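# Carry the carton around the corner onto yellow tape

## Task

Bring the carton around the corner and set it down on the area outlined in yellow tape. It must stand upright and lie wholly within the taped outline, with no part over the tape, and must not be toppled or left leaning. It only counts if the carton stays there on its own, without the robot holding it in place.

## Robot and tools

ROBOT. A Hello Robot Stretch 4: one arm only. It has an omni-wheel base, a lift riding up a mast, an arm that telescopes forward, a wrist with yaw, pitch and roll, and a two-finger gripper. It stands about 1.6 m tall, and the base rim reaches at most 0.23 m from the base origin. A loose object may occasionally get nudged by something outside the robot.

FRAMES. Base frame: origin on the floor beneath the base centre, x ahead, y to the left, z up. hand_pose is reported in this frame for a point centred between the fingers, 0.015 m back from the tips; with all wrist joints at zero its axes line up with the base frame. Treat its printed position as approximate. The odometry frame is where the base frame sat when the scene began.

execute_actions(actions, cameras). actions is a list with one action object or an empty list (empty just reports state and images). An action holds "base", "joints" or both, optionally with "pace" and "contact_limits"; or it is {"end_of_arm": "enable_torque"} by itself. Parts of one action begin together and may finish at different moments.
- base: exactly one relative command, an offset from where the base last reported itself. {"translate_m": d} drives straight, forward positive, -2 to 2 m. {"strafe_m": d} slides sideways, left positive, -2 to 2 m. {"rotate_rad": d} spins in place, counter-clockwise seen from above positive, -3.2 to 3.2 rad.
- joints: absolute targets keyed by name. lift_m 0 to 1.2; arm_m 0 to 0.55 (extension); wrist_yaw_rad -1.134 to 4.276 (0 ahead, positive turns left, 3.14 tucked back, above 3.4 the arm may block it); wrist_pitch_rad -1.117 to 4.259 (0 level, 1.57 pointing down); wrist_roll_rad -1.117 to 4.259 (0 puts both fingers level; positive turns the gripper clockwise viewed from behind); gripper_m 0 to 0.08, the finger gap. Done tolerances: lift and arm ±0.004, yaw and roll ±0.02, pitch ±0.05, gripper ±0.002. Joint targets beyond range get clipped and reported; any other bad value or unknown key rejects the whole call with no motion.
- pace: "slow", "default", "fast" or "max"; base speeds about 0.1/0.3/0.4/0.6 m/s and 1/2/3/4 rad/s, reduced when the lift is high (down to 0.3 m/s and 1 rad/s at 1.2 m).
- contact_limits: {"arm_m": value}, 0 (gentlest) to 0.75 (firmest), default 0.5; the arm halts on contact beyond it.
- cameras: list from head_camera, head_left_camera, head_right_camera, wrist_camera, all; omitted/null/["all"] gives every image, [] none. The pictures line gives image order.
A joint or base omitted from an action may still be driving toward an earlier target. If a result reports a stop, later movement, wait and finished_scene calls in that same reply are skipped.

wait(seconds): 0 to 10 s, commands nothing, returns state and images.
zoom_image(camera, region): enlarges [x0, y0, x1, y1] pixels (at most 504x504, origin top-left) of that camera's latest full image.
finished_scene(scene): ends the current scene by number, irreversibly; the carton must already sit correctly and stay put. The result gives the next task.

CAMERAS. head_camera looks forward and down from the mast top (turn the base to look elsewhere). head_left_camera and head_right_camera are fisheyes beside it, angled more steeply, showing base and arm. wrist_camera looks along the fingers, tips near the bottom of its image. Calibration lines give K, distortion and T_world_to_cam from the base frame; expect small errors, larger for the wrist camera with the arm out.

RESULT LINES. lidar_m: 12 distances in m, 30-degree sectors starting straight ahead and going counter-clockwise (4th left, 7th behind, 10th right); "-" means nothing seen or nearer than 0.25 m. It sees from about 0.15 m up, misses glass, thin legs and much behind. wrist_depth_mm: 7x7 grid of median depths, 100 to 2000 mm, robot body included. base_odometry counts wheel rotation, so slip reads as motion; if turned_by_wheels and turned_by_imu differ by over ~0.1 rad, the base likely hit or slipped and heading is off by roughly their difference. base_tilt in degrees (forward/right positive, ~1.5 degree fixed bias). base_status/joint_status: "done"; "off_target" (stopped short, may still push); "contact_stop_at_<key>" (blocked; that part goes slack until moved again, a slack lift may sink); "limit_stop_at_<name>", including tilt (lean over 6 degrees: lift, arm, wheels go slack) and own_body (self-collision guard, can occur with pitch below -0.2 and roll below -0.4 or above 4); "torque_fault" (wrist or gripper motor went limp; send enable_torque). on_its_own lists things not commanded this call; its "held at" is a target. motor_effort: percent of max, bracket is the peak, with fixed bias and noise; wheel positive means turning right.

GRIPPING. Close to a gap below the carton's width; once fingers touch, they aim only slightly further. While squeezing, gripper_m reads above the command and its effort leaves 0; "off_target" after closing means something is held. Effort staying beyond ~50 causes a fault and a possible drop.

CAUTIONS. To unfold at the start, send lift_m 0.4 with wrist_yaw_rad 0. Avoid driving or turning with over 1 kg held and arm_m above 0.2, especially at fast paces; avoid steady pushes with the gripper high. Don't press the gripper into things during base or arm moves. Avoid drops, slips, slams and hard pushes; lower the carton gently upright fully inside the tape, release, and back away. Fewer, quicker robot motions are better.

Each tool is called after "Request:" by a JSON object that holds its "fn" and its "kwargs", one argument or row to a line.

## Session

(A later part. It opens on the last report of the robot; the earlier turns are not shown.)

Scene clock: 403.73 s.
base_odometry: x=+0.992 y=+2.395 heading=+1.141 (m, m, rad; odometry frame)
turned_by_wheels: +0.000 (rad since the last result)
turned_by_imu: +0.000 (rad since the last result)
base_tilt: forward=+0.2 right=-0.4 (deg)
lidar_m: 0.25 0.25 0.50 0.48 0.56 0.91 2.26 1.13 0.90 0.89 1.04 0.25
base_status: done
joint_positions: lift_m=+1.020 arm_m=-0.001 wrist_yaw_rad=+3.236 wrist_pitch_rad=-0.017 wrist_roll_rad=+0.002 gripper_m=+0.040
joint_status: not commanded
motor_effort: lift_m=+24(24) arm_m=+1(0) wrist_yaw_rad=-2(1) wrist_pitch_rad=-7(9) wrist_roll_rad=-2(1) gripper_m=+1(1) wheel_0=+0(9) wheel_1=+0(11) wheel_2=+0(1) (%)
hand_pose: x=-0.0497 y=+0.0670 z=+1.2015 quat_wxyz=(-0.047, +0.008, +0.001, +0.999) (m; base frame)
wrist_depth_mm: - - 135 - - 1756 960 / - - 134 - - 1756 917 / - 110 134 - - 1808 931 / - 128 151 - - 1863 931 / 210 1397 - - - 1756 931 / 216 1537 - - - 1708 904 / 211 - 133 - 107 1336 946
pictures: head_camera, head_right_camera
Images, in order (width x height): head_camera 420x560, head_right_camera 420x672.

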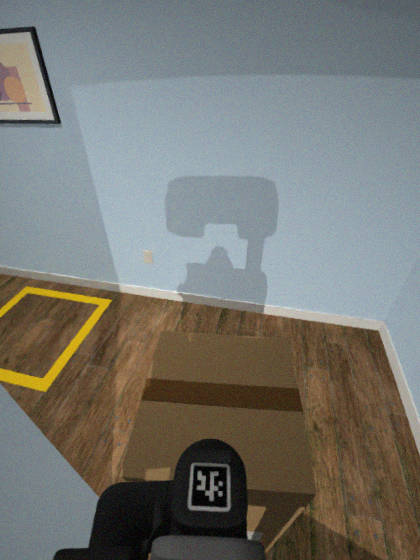

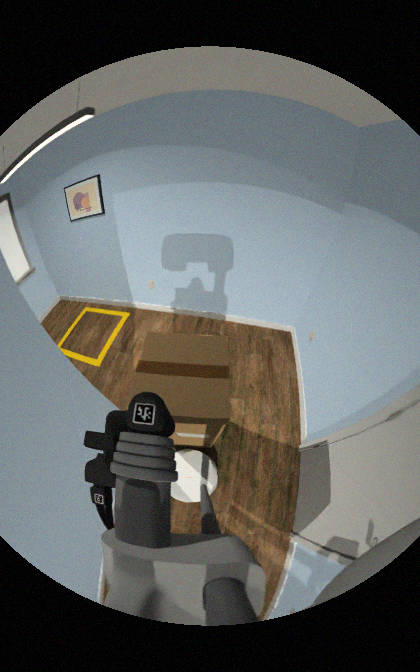

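Request:
{"fn": "execute_actions", "kwargs": {
  "actions": [
    {"base": {"translate_m": 0.45}, "pace": "slow"}
  ],
  "cameras": ["head_camera", "head_right_camera"]
}}

Scene clock: 414.43 s.
base_odometry: x=+1.179 y=+2.803 heading=+1.141 (m, m, rad; odometry frame)
turned_by_wheels: +0.000 (rad since the last result)
turned_by_imu: +0.012 (rad since the last result)
base_tilt: forward=+0.2 right=-0.3 (deg)
lidar_m: 0.25 0.25 2.30 0.43 0.49 0.78 2.41 1.21 0.98 0.98 1.11 0.25
base_status: done
joint_positions: lift_m=+1.020 arm_m=-0.001 wrist_yaw_rad=+3.236 wrist_pitch_rad=-0.017 wrist_roll_rad=+0.002 gripper_m=+0.040
joint_status: not commanded
motor_effort: lift_m=+24(24) arm_m=+0(0) wrist_yaw_rad=-2(1) wrist_pitch_rad=-9(7) wrist_roll_rad=-1(1) gripper_m=+1(1) wheel_0=+10(23) wheel_1=+9(19) wheel_2=-22(29) (%)
hand_pose: x=-0.0497 y=+0.0670 z=+1.2015 quat_wxyz=(-0.047, +0.008, +0.001, +0.999) (m; base frame)
wrist_depth_mm: - - 135 - - 1464 778 / - - 135 - - 1464 798 / - 110 134 - - 1537 759 / - 128 151 - - 1576 778 / 209 1537 - - - 1499 759 / 218 1576 - - - 1464 778 / 211 - 133 - 107 1098 778
pictures: head_camera, head_right_camera
Images, in order (width x height): head_camera 420x560, head_right_camera 420x672.

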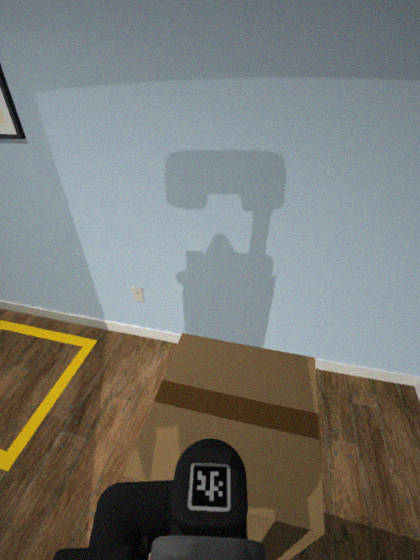

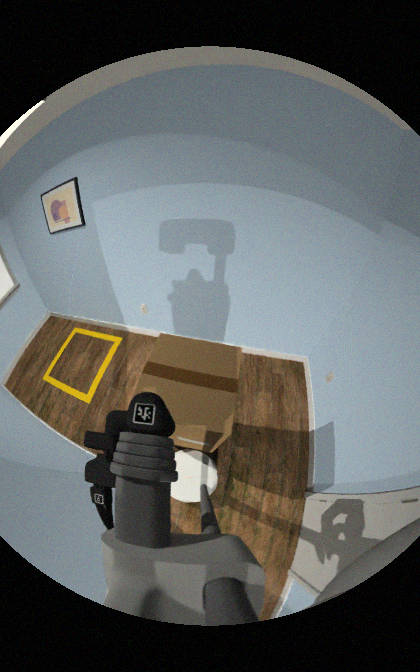

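Request:
{"fn": "execute_actions", "kwargs": {
  "actions": [
    {"base": {"translate_m": -0.04}}
  ],
  "cameras": []
}}

Request:
{"fn": "execute_actions", "kwargs": {
  "actions": [
    {"base": {"strafe_m": -0.44}}
  ],
  "cameras": []
}}

Request:
{"fn": "execute_actions", "kwargs": {
  "actions": [
    {"base": {"translate_m": 0.265}}
  ],
  "cameras": []
}}

Request:
{"fn": "execute_actions", "kwargs": {
  "actions": [
    {"base": {"rotate_rad": 1.165}}
  ],
  "cameras": ["head_camera", "head_right_camera", "head_left_camera"]
}}

Scene clock: 450.23 s.
base_odometry: x=+1.162 y=+2.767 heading=+1.140 (m, m, rad; odometry frame)
turned_by_wheels: +0.000 (rad since the last result)
turned_by_imu: -0.001 (rad since the last result)
base_tilt: forward=+0.2 right=-0.4 (deg)
lidar_m: 0.25 0.28 2.37 0.42 0.46 0.78 2.39 1.17 0.93 0.98 1.14 0.25
base_status: done
joint_positions: lift_m=+1.020 arm_m=-0.001 wrist_yaw_rad=+3.236 wrist_pitch_rad=-0.017 wrist_roll_rad=+0.002 gripper_m=+0.040
joint_status: not commanded
motor_effort: lift_m=+24(24) arm_m=+0(1) wrist_yaw_rad=-2(4) wrist_pitch_rad=-7(9) wrist_roll_rad=-1(1) gripper_m=+1(1) wheel_0=+0(9) wheel_1=-1(9) wheel_2=+0(19) (%)
hand_pose: x=-0.0497 y=+0.0670 z=+1.2015 quat_wxyz=(-0.047, +0.008, +0.001, +0.999) (m; base frame)
wrist_depth_mm: - - 135 - - 1499 798 / - - 135 - - 1537 778 / - 110 134 - - 1499 798 / - 128 151 - - 1576 788 / 211 1499 - - - 1537 798 / 217 1576 - - - 1499 778 / 212 - 133 - 107 1138 788
pictures: none
No camera images: the call's "cameras" was empty. Leave "cameras" out to get every camera's image.

Scene clock: 453.03 s.
base_odometry: x=+1.562 y=+2.583 heading=+1.140 (m, m, rad; odometry frame)
turned_by_wheels: +0.000 (rad since the last result)
turned_by_imu: -0.001 (rad since the last result)
base_tilt: forward=+0.2 right=-0.4 (deg)
lidar_m: 1.23 0.36 0.34 0.87 0.97 1.54 1.34 0.67 0.54 0.57 0.62 1.01
base_status: done
joint_positions: lift_m=+1.020 arm_m=-0.001 wrist_yaw_rad=+3.236 wrist_pitch_rad=-0.017 wrist_roll_rad=+0.002 gripper_m=+0.040
joint_status: not commanded
motor_effort: lift_m=+24(24) arm_m=+0(0) wrist_yaw_rad=-2(1) wrist_pitch_rad=-8(7) wrist_roll_rad=-1(1) gripper_m=+1(1) wheel_0=-1(8) wheel_1=+1(10) wheel_2=+0(1) (%)
hand_pose: x=-0.0497 y=+0.0670 z=+1.2015 quat_wxyz=(-0.047, +0.008, +0.001, +0.999) (m; base frame)
wrist_depth_mm: - - 136 - - - 1756 / - - 135 - - - 1708 / - 110 134 - - - 1756 / - 128 151 - - - 1756 / 210 904 1430 - - - 1808 / 217 946 1336 - - - 1756 / 211 - 133 - 107 - 1756
pictures: none
No camera images: the call's "cameras" was empty. Leave "cameras" out to get every camera's image.

Scene clock: 455.37 s.
base_odometry: x=+1.673 y=+2.824 heading=+1.141 (m, m, rad; odometry frame)
turned_by_wheels: +0.000 (rad since the last result)
turned_by_imu: +0.000 (rad since the last result)
base_tilt: forward=+0.4 right=-0.6 (deg)
lidar_m: 0.97 0.31 0.25 0.25 0.88 1.48 1.36 0.72 0.60 0.61 0.69 0.97
base_status: done
joint_positions: lift_m=+1.020 arm_m=-0.001 wrist_yaw_rad=+3.236 wrist_pitch_rad=-0.017 wrist_roll_rad=+0.002 gripper_m=+0.040
joint_status: not commanded
motor_effort: lift_m=+24(24) arm_m=+0(1) wrist_yaw_rad=-3(0) wrist_pitch_rad=-8(9) wrist_roll_rad=-1(1) gripper_m=+2(0) wheel_0=+0(5) wheel_1=+3(7) wheel_2=+1(7) (%)
hand_pose: x=-0.0497 y=+0.0670 z=+1.2015 quat_wxyz=(-0.047, +0.008, +0.001, +0.999) (m; base frame)
wrist_depth_mm: - - 136 - - - 1618 / - - 134 - - - 1661 / - 110 134 - - - 1661 / - 128 151 - - - 1708 / 209 976 1499 - - - 1618 / 217 1025 1308 - - - 1618 / 211 - 133 - 107 - 1661
pictures: none
No camera images: the call's "cameras" was empty. Leave "cameras" out to get every camera's image.

Scene clock: 457.40 s.
base_odometry: x=+1.673 y=+2.824 heading=+2.305 (m, m, rad; odometry frame)
turned_by_wheels: +1.165 (rad since the last result)
turned_by_imu: +1.171 (rad since the last result)
base_tilt: forward=+0.3 right=-0.4 (deg)
lidar_m: 0.25 0.25 0.98 1.78 1.16 0.69 0.59 0.61 0.74 0.95 0.95 0.28
base_status: done
joint_positions: lift_m=+1.020 arm_m=-0.001 wrist_yaw_rad=+3.236 wrist_pitch_rad=-0.017 wrist_roll_rad=+0.002 gripper_m=+0.040
joint_status: not commanded
motor_effort: lift_m=+24(24) arm_m=+0(0) wrist_yaw_rad=-1(1) wrist_pitch_rad=-9(7) wrist_roll_rad=-1(1) gripper_m=+1(1) wheel_0=+0(6) wheel_1=-3(6) wheel_2=-2(9) (%)
hand_pose: x=-0.0497 y=+0.0670 z=+1.2015 quat_wxyz=(-0.047, +0.008, +0.001, +0.999) (m; base frame)
wrist_depth_mm: - - 136 768 798 809 842 / - - 135 768 788 809 842 / - 110 134 759 798 798 842 / - 128 150 759 788 809 842 / 210 691 723 759 768 809 831 / 217 699 723 759 778 798 831 / 211 - 133 741 107 798 831
pictures: head_camera, head_left_camera, head_right_camera
Images, in order (width x height): head_camera 420x560, head_left_camera 420x672, head_right_camera 420x672.

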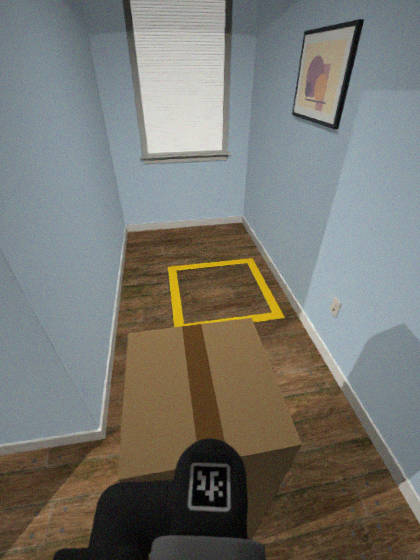

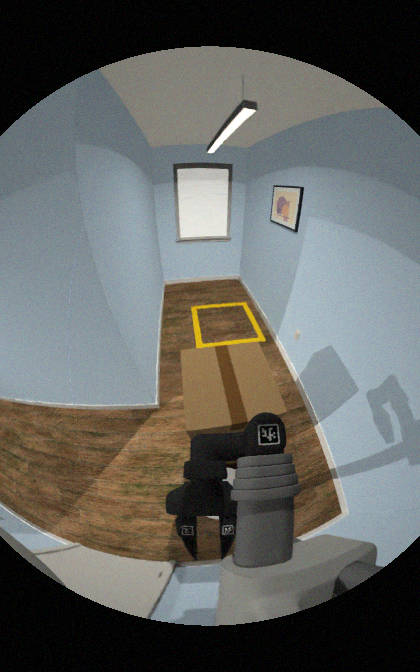

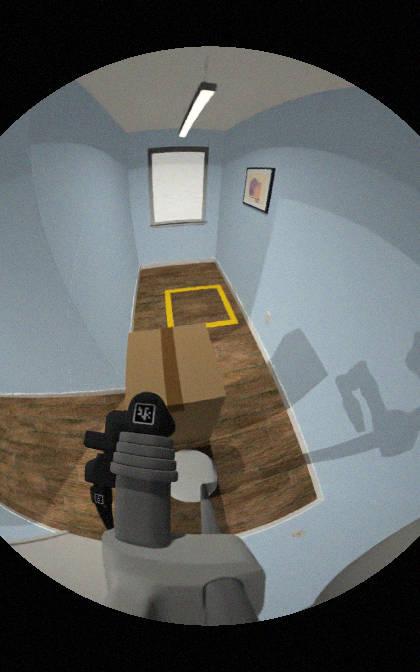

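Request:
{"fn": "execute_actions", "kwargs": {
  "actions": [
    {"base": {"translate_m": 0.5}, "pace": "slow"}
  ],
  "cameras": ["head_camera", "head_right_camera"]
}}

Scene clock: 480.70 s.
base_odometry: x=+1.338 y=+3.194 heading=+2.306 (m, m, rad; odometry frame)
turned_by_wheels: +0.001 (rad since the last result)
turned_by_imu: +0.037 (rad since the last result)
base_tilt: forward=+0.3 right=-0.3 (deg)
lidar_m: 0.25 0.25 0.59 0.79 1.92 1.17 1.09 1.10 0.99 0.88 0.88 0.25
base_status: done
joint_positions: lift_m=+1.020 arm_m=-0.001 wrist_yaw_rad=+3.236 wrist_pitch_rad=-0.017 wrist_roll_rad=+0.002 gripper_m=+0.040
joint_status: not commanded
motor_effort: lift_m=+24(24) arm_m=+0(0) wrist_yaw_rad=-3(1) wrist_pitch_rad=-8(5) wrist_roll_rad=-1(1) gripper_m=+2(1) wheel_0=+20(31) wheel_1=+13(22) wheel_2=-20(31) (%)
hand_pose: x=-0.0497 y=+0.0670 z=+1.2015 quat_wxyz=(-0.047, +0.008, +0.001, +0.999) (m; base frame)
wrist_depth_mm: - - 136 1281 1255 1281 1366 / - - 135 1255 1255 1281 1366 / - 110 134 1229 1281 1281 1308 / - 128 151 1229 1255 1308 1336 / 209 1160 1229 1229 1281 1281 1336 / 216 1182 1182 1229 1255 1281 1336 / 213 - 133 1229 107 1308 1308
pictures: head_camera, head_right_camera
Images, in order (width x height): head_camera 420x560, head_right_camera 420x672.

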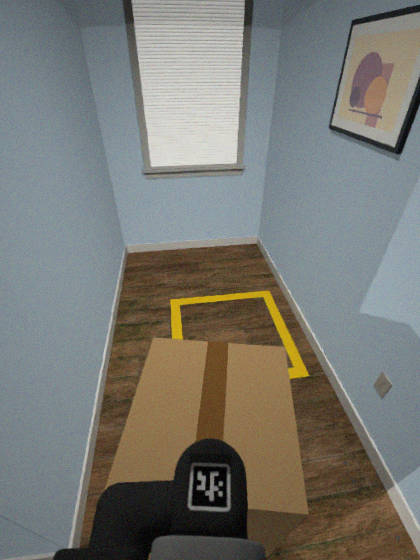

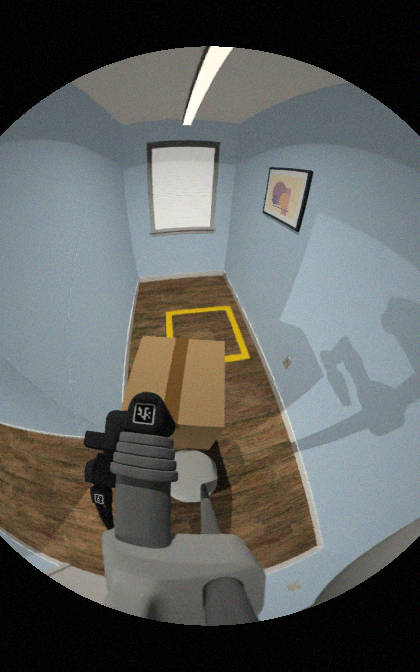

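Request:
{"fn": "execute_actions", "kwargs": {
  "actions": [
    {"base": {"translate_m": -0.02}}
  ],
  "cameras": []
}}

Request:
{"fn": "execute_actions", "kwargs": {
  "actions": [
    {"base": {"rotate_rad": -0.13}}
  ],
  "cameras": []
}}

Request:
{"fn": "execute_actions", "kwargs": {
  "actions": [
    {"base": {"strafe_m": 0.045}}
  ],
  "cameras": []
}}

Request:
{"fn": "execute_actions", "kwargs": {
  "actions": [
    {"base": {"translate_m": 0.45}, "pace": "slow"}
  ],
  "cameras": ["head_camera", "head_right_camera"]
}}

Scene clock: 505.73 s.
base_odometry: x=+1.351 y=+3.179 heading=+2.306 (m, m, rad; odometry frame)
turned_by_wheels: +0.000 (rad since the last result)
turned_by_imu: -0.001 (rad since the last result)
base_tilt: forward=+0.3 right=-0.5 (deg)
lidar_m: 0.25 0.25 0.61 0.84 1.89 1.16 1.08 1.07 1.00 0.87 0.88 0.25
base_status: done
joint_positions: lift_m=+1.020 arm_m=-0.001 wrist_yaw_rad=+3.236 wrist_pitch_rad=-0.017 wrist_roll_rad=+0.002 gripper_m=+0.040
joint_status: not commanded
motor_effort: lift_m=+23(24) arm_m=+0(0) wrist_yaw_rad=-3(3) wrist_pitch_rad=-8(8) wrist_roll_rad=-1(1) gripper_m=+0(2) wheel_0=-1(18) wheel_1=+0(12) wheel_2=-1(19) (%)
hand_pose: x=-0.0497 y=+0.0670 z=+1.2015 quat_wxyz=(-0.047, +0.008, +0.001, +0.999) (m; base frame)
wrist_depth_mm: - - 136 1255 1255 1281 1366 / - - 134 1255 1255 1281 1336 / - 110 134 1229 1229 1255 1308 / - 128 151 1205 1229 1281 1308 / 210 1160 1182 1205 1255 1255 1308 / 216 1138 1160 1205 1205 1255 1308 / 212 - 133 1205 107 1255 1281
pictures: none
No camera images: the call's "cameras" was empty. Leave "cameras" out to get every camera's image.

Scene clock: 506.60 s.
base_odometry: x=+1.351 y=+3.179 heading=+2.176 (m, m, rad; odometry frame)
turned_by_wheels: -0.130 (rad since the last result)
turned_by_imu: -0.131 (rad since the last result)
base_tilt: forward=+0.3 right=-0.3 (deg)
lidar_m: 0.25 0.25 0.61 0.64 2.38 1.28 1.09 1.05 1.07 0.89 0.88 0.25
base_status: done
joint_positions: lift_m=+1.020 arm_m=-0.001 wrist_yaw_rad=+3.236 wrist_pitch_rad=-0.017 wrist_roll_rad=+0.002 gripper_m=+0.040
joint_status: not commanded
motor_effort: lift_m=+24(23) arm_m=+0(1) wrist_yaw_rad=-4(1) wrist_pitch_rad=-7(9) wrist_roll_rad=-1(1) gripper_m=+1(2) wheel_0=+3(4) wheel_1=+1(6) wheel_2=+1(7) (%)
hand_pose: x=-0.0497 y=+0.0670 z=+1.2015 quat_wxyz=(-0.047, +0.008, +0.001, +0.999) (m; base frame)
wrist_depth_mm: - - 135 1255 1336 1464 1576 / - - 135 1255 1308 1430 1499 / - 110 134 1281 1336 1397 1537 / - 128 151 1255 1336 1430 1499 / 210 1098 1182 1255 1336 1366 1499 / 216 1118 1160 1255 1281 1366 1537 / 212 - 133 1229 107 1366 1499
pictures: none
No camera images: the call's "cameras" was empty. Leave "cameras" out to get every camera's image.

Scene clock: 507.67 s.
base_odometry: x=+1.314 y=+3.153 heading=+2.176 (m, m, rad; odometry frame)
turned_by_wheels: +0.000 (rad since the last result)
turned_by_imu: +0.000 (rad since the last result)
base_tilt: forward=+0.3 right=-0.4 (deg)
lidar_m: 0.25 0.25 0.56 0.63 2.42 1.28 1.09 1.10 1.12 0.90 0.94 0.25
base_status: done
joint_positions: lift_m=+1.020 arm_m=-0.001 wrist_yaw_rad=+3.236 wrist_pitch_rad=-0.017 wrist_roll_rad=+0.002 gripper_m=+0.040
joint_status: not commanded
motor_effort: lift_m=+24(24) arm_m=+0(1) wrist_yaw_rad=-4(4) wrist_pitch_rad=-8(8) wrist_roll_rad=-1(1) gripper_m=+0(2) wheel_0=+2(7) wheel_1=+0(9) wheel_2=+0(1) (%)
hand_pose: x=-0.0497 y=+0.0670 z=+1.2015 quat_wxyz=(-0.047, +0.008, +0.001, +0.999) (m; base frame)
wrist_depth_mm: - - 135 1255 1336 1430 1618 / - - 134 1255 1366 1430 1537 / - 110 134 1255 1336 1430 1537 / - 128 151 1255 1336 1397 1537 / 211 1118 1205 1255 1336 1430 1499 / 217 1118 1182 1255 1308 1430 1537 / 212 - 133 1255 107 1464 1499
pictures: none
No camera images: the call's "cameras" was empty. Leave "cameras" out to get every camera's image.

Scene clock: 513.43 s.
base_odometry: x=+1.058 y=+3.523 heading=+2.176 (m, m, rad; odometry frame)
turned_by_wheels: +0.000 (rad since the last result)
turned_by_imu: +0.051 (rad since the last result)
base_tilt: forward=+0.4 right=-0.5 (deg)
lidar_m: 0.25 0.25 0.61 0.52 0.53 1.72 1.49 1.51 0.99 0.83 0.83 0.25
base_status: done
joint_positions: lift_m=+1.020 arm_m=-0.001 wrist_yaw_rad=+3.236 wrist_pitch_rad=-0.017 wrist_roll_rad=+0.002 gripper_m=+0.040
joint_status: not commanded
motor_effort: lift_m=+24(24) arm_m=+0(0) wrist_yaw_rad=-2(2) wrist_pitch_rad=-8(9) wrist_roll_rad=-1(1) gripper_m=+1(0) wheel_0=+10(33) wheel_1=+10(24) wheel_2=-21(29) (%)
hand_pose: x=-0.0497 y=+0.0670 z=+1.2015 quat_wxyz=(-0.047, +0.008, +0.001, +0.999) (m; base frame)
wrist_depth_mm: - - 135 1708 1756 1921 1983 / - - 135 1756 1756 1808 1983 / - 110 134 1661 1708 1863 1983 / - 128 151 1618 1756 1863 1983 / 211 1499 1576 1756 1708 1808 1921 / 216 1537 1576 1661 1708 1863 1921 / 211 - 133 1618 107 1808 1921
pictures: head_camera, head_right_camera
Images, in order (width x height): head_camera 420x560, head_right_camera 420x672.

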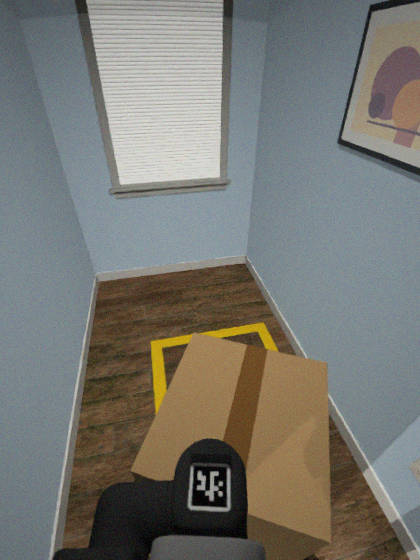

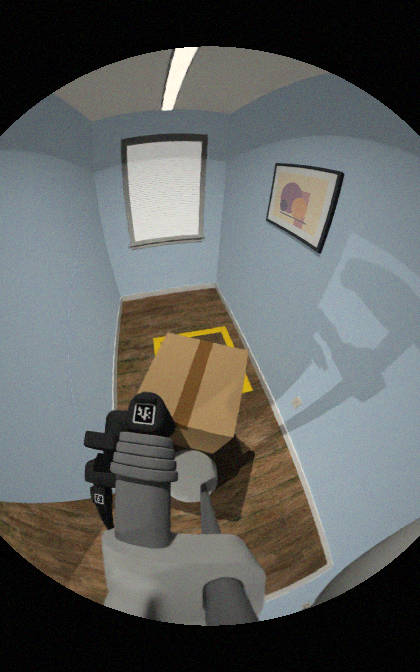

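Request:
{"fn": "execute_actions", "kwargs": {
  "actions": [
    {"base": {"translate_m": -0.025}}
  ],
  "cameras": []
}}

Request:
{"fn": "execute_actions", "kwargs": {
  "actions": [
    {"base": {"strafe_m": -0.045}}
  ],
  "cameras": []
}}

Request:
{"fn": "execute_actions", "kwargs": {
  "actions": [
    {"base": {"translate_m": 0.25}, "pace": "slow"}
  ],
  "cameras": ["head_camera", "head_right_camera"]
}}

Scene clock: 540.10 s.
base_odometry: x=+1.073 y=+3.502 heading=+2.176 (m, m, rad; odometry frame)
turned_by_wheels: +0.000 (rad since the last result)
turned_by_imu: -0.001 (rad since the last result)
base_tilt: forward=+0.4 right=-0.4 (deg)
lidar_m: 0.25 0.25 0.62 0.51 0.51 1.71 1.48 1.46 1.00 0.85 0.84 0.25
base_status: done
joint_positions: lift_m=+1.020 arm_m=-0.001 wrist_yaw_rad=+3.236 wrist_pitch_rad=-0.017 wrist_roll_rad=+0.002 gripper_m=+0.040
joint_status: not commanded
motor_effort: lift_m=+24(24) arm_m=+0(1) wrist_yaw_rad=-3(2) wrist_pitch_rad=-6(5) wrist_roll_rad=-1(1) gripper_m=+1(1) wheel_0=-1(6) wheel_1=+0(9) wheel_2=+0(20) (%)
hand_pose: x=-0.0497 y=+0.0670 z=+1.2015 quat_wxyz=(-0.047, +0.008, +0.001, +0.999) (m; base frame)
wrist_depth_mm: - - 135 1708 1708 1863 1921 / - - 134 1708 1708 1808 1983 / - 110 134 1661 1708 1808 1921 / - 129 151 1708 1708 1808 1921 / 209 1464 1537 1576 1661 1808 1921 / 217 1464 1576 1618 1756 1756 1863 / 212 - 133 1661 107 1808 1863
pictures: none
No camera images: the call's "cameras" was empty. Leave "cameras" out to get every camera's image.

Scene clock: 541.17 s.
base_odometry: x=+1.110 y=+3.528 heading=+2.176 (m, m, rad; odometry frame)
turned_by_wheels: +0.000 (rad since the last result)
turned_by_imu: +0.000 (rad since the last result)
base_tilt: forward=+0.1 right=-0.5 (deg)
lidar_m: 0.25 0.25 0.65 0.56 0.57 1.70 1.46 1.45 0.91 0.81 0.79 0.25
base_status: done
joint_positions: lift_m=+1.020 arm_m=-0.001 wrist_yaw_rad=+3.236 wrist_pitch_rad=-0.017 wrist_roll_rad=+0.002 gripper_m=+0.040
joint_status: not commanded
motor_effort: lift_m=+24(24) arm_m=+0(1) wrist_yaw_rad=-3(0) wrist_pitch_rad=-8(6) wrist_roll_rad=-1(1) gripper_m=+0(1) wheel_0=-1(7) wheel_1=+0(9) wheel_2=+0(2) (%)
hand_pose: x=-0.0497 y=+0.0670 z=+1.2015 quat_wxyz=(-0.047, +0.008, +0.001, +0.999) (m; base frame)
wrist_depth_mm: - - 135 1661 1708 1863 1921 / - - 135 1708 1708 1808 1921 / - 110 134 1618 1708 1863 1863 / - 128 151 1661 1618 1756 1808 / 210 1537 1576 1618 1661 1756 1921 / 216 1464 1537 1618 1618 1756 1921 / 212 - 133 1661 107 1808 1921
pictures: none
No camera images: the call's "cameras" was empty. Leave "cameras" out to get every camera's image.

Scene clock: 544.97 s.
base_odometry: x=+0.968 y=+3.733 heading=+2.176 (m, m, rad; odometry frame)
turned_by_wheels: +0.000 (rad since the last result)
turned_by_imu: -0.002 (rad since the last result)
base_tilt: forward=+0.2 right=-0.5 (deg)
lidar_m: 0.25 0.25 0.73 0.62 0.62 1.97 1.69 1.48 0.86 0.74 0.74 0.25
base_status: done
joint_positions: lift_m=+1.020 arm_m=-0.001 wrist_yaw_rad=+3.236 wrist_pitch_rad=-0.017 wrist_roll_rad=+0.002 gripper_m=+0.040
joint_status: not commanded
motor_effort: lift_m=+24(24) arm_m=+0(0) wrist_yaw_rad=-4(3) wrist_pitch_rad=-8(10) wrist_roll_rad=-1(1) gripper_m=+1(2) wheel_0=+8(11) wheel_1=+10(14) wheel_2=-23(32) (%)
hand_pose: x=-0.0497 y=+0.0670 z=+1.2015 quat_wxyz=(-0.047, +0.008, +0.001, +0.999) (m; base frame)
wrist_depth_mm: - - 135 1921 - - - / - - 135 1863 1983 - - / - 110 134 1921 1921 - - / - 128 150 1808 1983 - - / 210 1708 1808 1756 1863 - - / 217 1661 1756 1863 1921 - - / 211 - 133 1863 107 - -
pictures: head_camera, head_right_camera
Images, in order (width x height): head_camera 420x560, head_right_camera 420x672.

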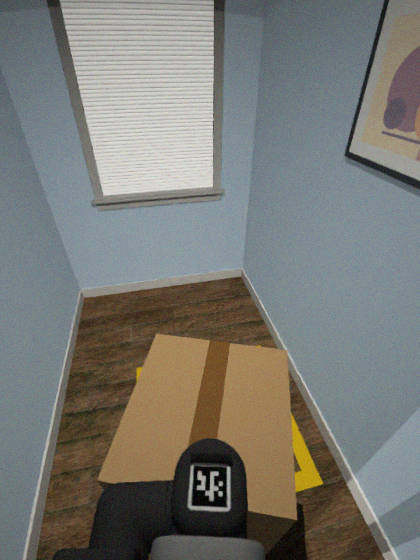

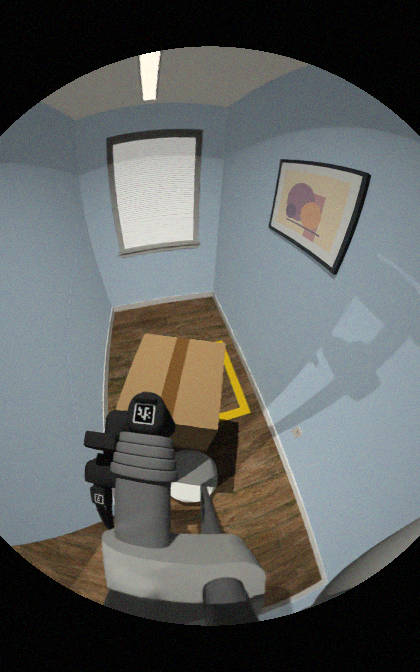

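Request:
{"fn": "execute_actions", "kwargs": {
  "actions": [
    {"base": {"translate_m": 0.25}, "pace": "slow"}
  ],
  "cameras": ["head_camera", "head_right_camera", "head_left_camera"]
}}

Scene clock: 563.50 s.
base_odometry: x=+0.826 y=+3.937 heading=+2.177 (m, m, rad; odometry frame)
turned_by_wheels: +0.001 (rad since the last result)
turned_by_imu: +0.001 (rad since the last result)
base_tilt: forward=+0.2 right=-0.4 (deg)
lidar_m: 0.25 0.25 0.82 0.70 0.70 0.81 1.95 1.42 0.81 0.68 0.66 0.25
base_status: done
joint_positions: lift_m=+1.020 arm_m=-0.001 wrist_yaw_rad=+3.236 wrist_pitch_rad=-0.017 wrist_roll_rad=+0.002 gripper_m=+0.040
joint_status: not commanded
motor_effort: lift_m=+24(24) arm_m=+1(0) wrist_yaw_rad=-2(1) wrist_pitch_rad=-9(9) wrist_roll_rad=-1(2) gripper_m=+1(0) wheel_0=+20(20) wheel_1=+14(16) wheel_2=-22(30) (%)
hand_pose: x=-0.0497 y=+0.0670 z=+1.2015 quat_wxyz=(-0.047, +0.008, +0.001, +0.999) (m; base frame)
wrist_depth_mm: - - 135 - - - - / - - 135 - - - 750 / - 110 134 - - - 750 / - 129 151 - - - 750 / 210 1983 - - - - 759 / 217 1863 - - - - 732 / 211 - 133 - 107 - -
pictures: head_camera, head_left_camera, head_right_camera
Images, in order (width x height): head_camera 420x560, head_left_camera 420x672, head_right_camera 420x672.

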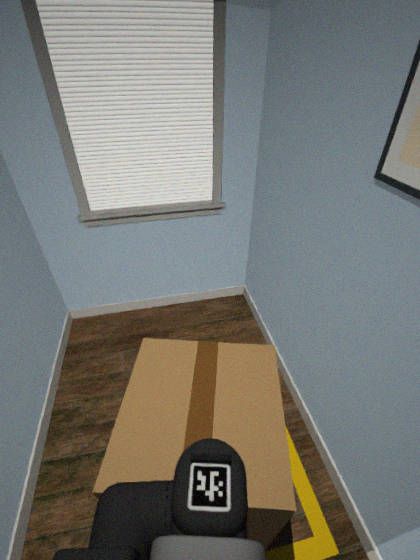

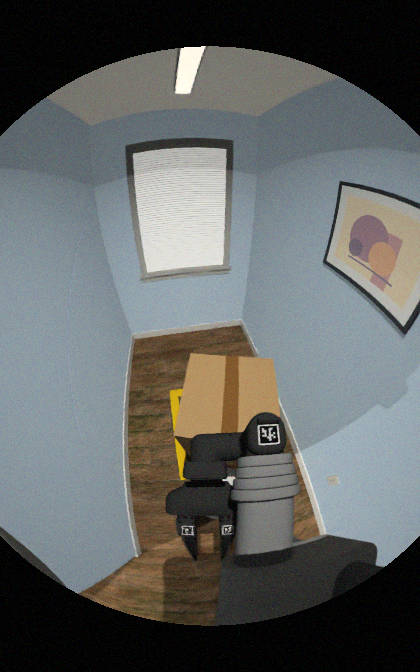

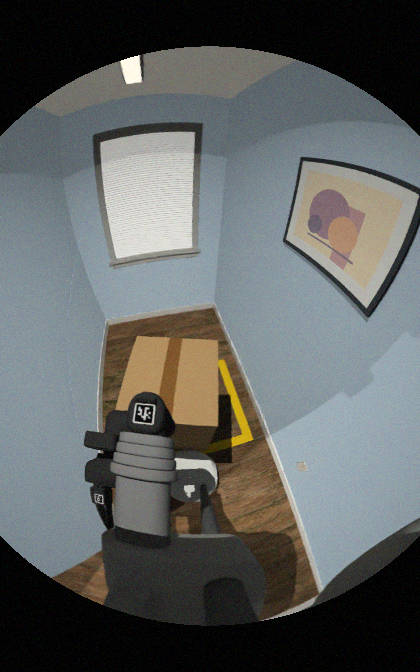

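Request:
{"fn": "execute_actions", "kwargs": {
  "actions": [
    {"base": {"translate_m": 0.19}, "pace": "slow"}
  ],
  "cameras": []
}}

Request:
{"fn": "execute_actions", "kwargs": {
  "actions": [
    {"base": {"translate_m": -0.6}, "joints": {"lift_m": 1.02}}
  ]
}}

Scene clock: 576.97 s.
base_odometry: x=+0.718 y=+4.092 heading=+2.178 (m, m, rad; odometry frame)
turned_by_wheels: +0.001 (rad since the last result)
turned_by_imu: +0.004 (rad since the last result)
base_tilt: forward=+0.2 right=-0.3 (deg)
lidar_m: 0.25 0.25 0.86 0.71 0.73 0.85 2.13 1.29 0.73 0.61 0.62 0.25
base_status: done
joint_positions: lift_m=+1.020 arm_m=-0.001 wrist_yaw_rad=+3.236 wrist_pitch_rad=-0.017 wrist_roll_rad=+0.002 gripper_m=+0.040
joint_status: not commanded
motor_effort: lift_m=+24(24) arm_m=+1(1) wrist_yaw_rad=-5(2) wrist_pitch_rad=-6(6) wrist_roll_rad=-1(1) gripper_m=+2(1) wheel_0=+23(26) wheel_1=+14(18) wheel_2=-21(33) (%)
hand_pose: x=-0.0497 y=+0.0670 z=+1.2015 quat_wxyz=(-0.047, +0.008, +0.001, +0.999) (m; base frame)
wrist_depth_mm: - - 136 - - - 809 / - - 134 - - - 809 / - 110 134 - - - 798 / - 128 151 - - - 798 / 209 - - - - - 798 / 217 - - - - - 788 / 213 - 133 - 107 - 798
pictures: none
No camera images: the call's "cameras" was empty. Leave "cameras" out to get every camera's image.

Scene clock: 580.47 s.
base_odometry: x=+1.061 y=+3.600 heading=+2.178 (m, m, rad; odometry frame)
turned_by_wheels: +0.000 (rad since the last result)
turned_by_imu: -0.002 (rad since the last result)
base_tilt: forward=+0.2 right=-0.6 (deg)
lidar_m: 0.77 1.19 0.67 0.58 0.57 1.77 1.55 1.55 0.91 0.78 0.78 0.91
base_status: done
joint_positions: lift_m=+1.020 arm_m=-0.001 wrist_yaw_rad=+3.236 wrist_pitch_rad=-0.017 wrist_roll_rad=+0.002 gripper_m=+0.040
joint_status: all done
motor_effort: lift_m=+23(23) arm_m=+0(0) wrist_yaw_rad=-1(2) wrist_pitch_rad=-8(7) wrist_roll_rad=-1(1) gripper_m=+1(1) wheel_0=-1(20) wheel_1=-1(14) wheel_2=+1(20) (%)
hand_pose: x=-0.0497 y=+0.0670 z=+1.2015 quat_wxyz=(-0.047, +0.008, +0.001, +0.999) (m; base frame)
wrist_depth_mm: - - 136 1708 1808 1921 - / - - 134 1756 1808 1921 - / - 110 134 1708 1756 1863 - / - 129 151 1708 1756 1863 1983 / 209 1537 1618 1708 1808 1863 - / 216 1537 1576 1708 1808 1808 1921 / 211 - 133 1661 107 1863 1921
pictures: head_camera, head_left_camera, head_right_camera, wrist_camera
camera_calibration (this result's frames):
wrist_camera: T_world_to_cam=[[-0.0436255, 0.999046, 0.00170839, -0.0805833], [-0.0420343, -0.000127007, -0.999116, 1.26134], [-0.998163, -0.0436587, 0.0419998, 0.0513526], [0, 0, 0, 1]] pos_world=[0.100763, 0.0829086, 1.25821]
Images, in order (width x height): head_camera 420x560, head_left_camera 420x672, head_right_camera 420x672, wrist_camera 616x392.

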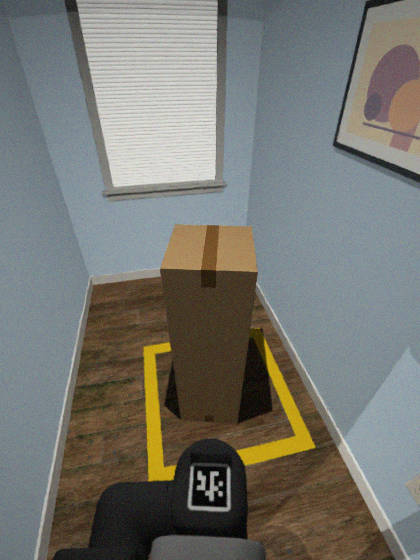

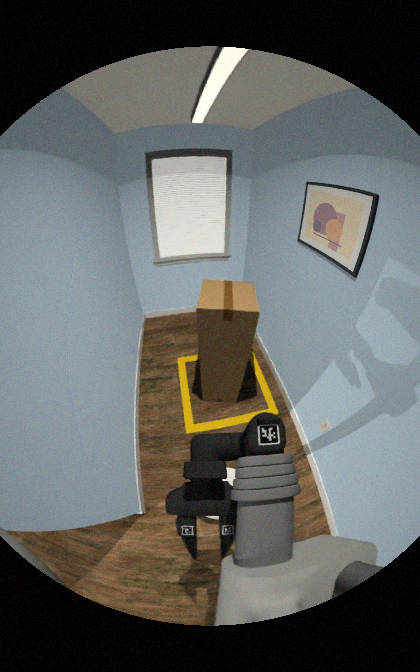

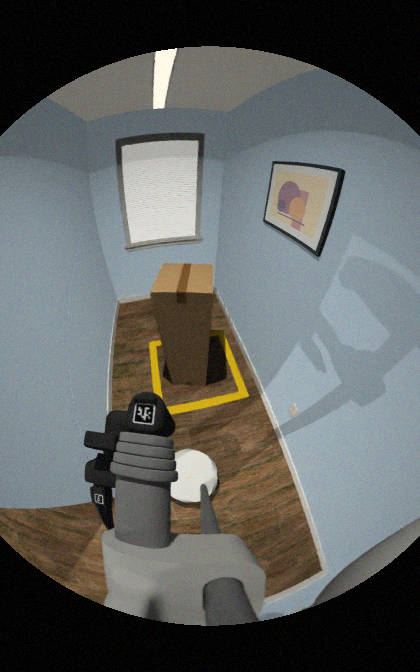

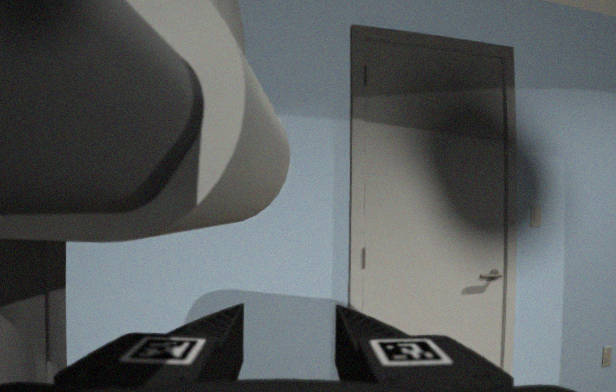

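Request:
{"fn": "finished_scene", "kwargs": {
  "scene": 1
}}

The scene is finished: the task was done.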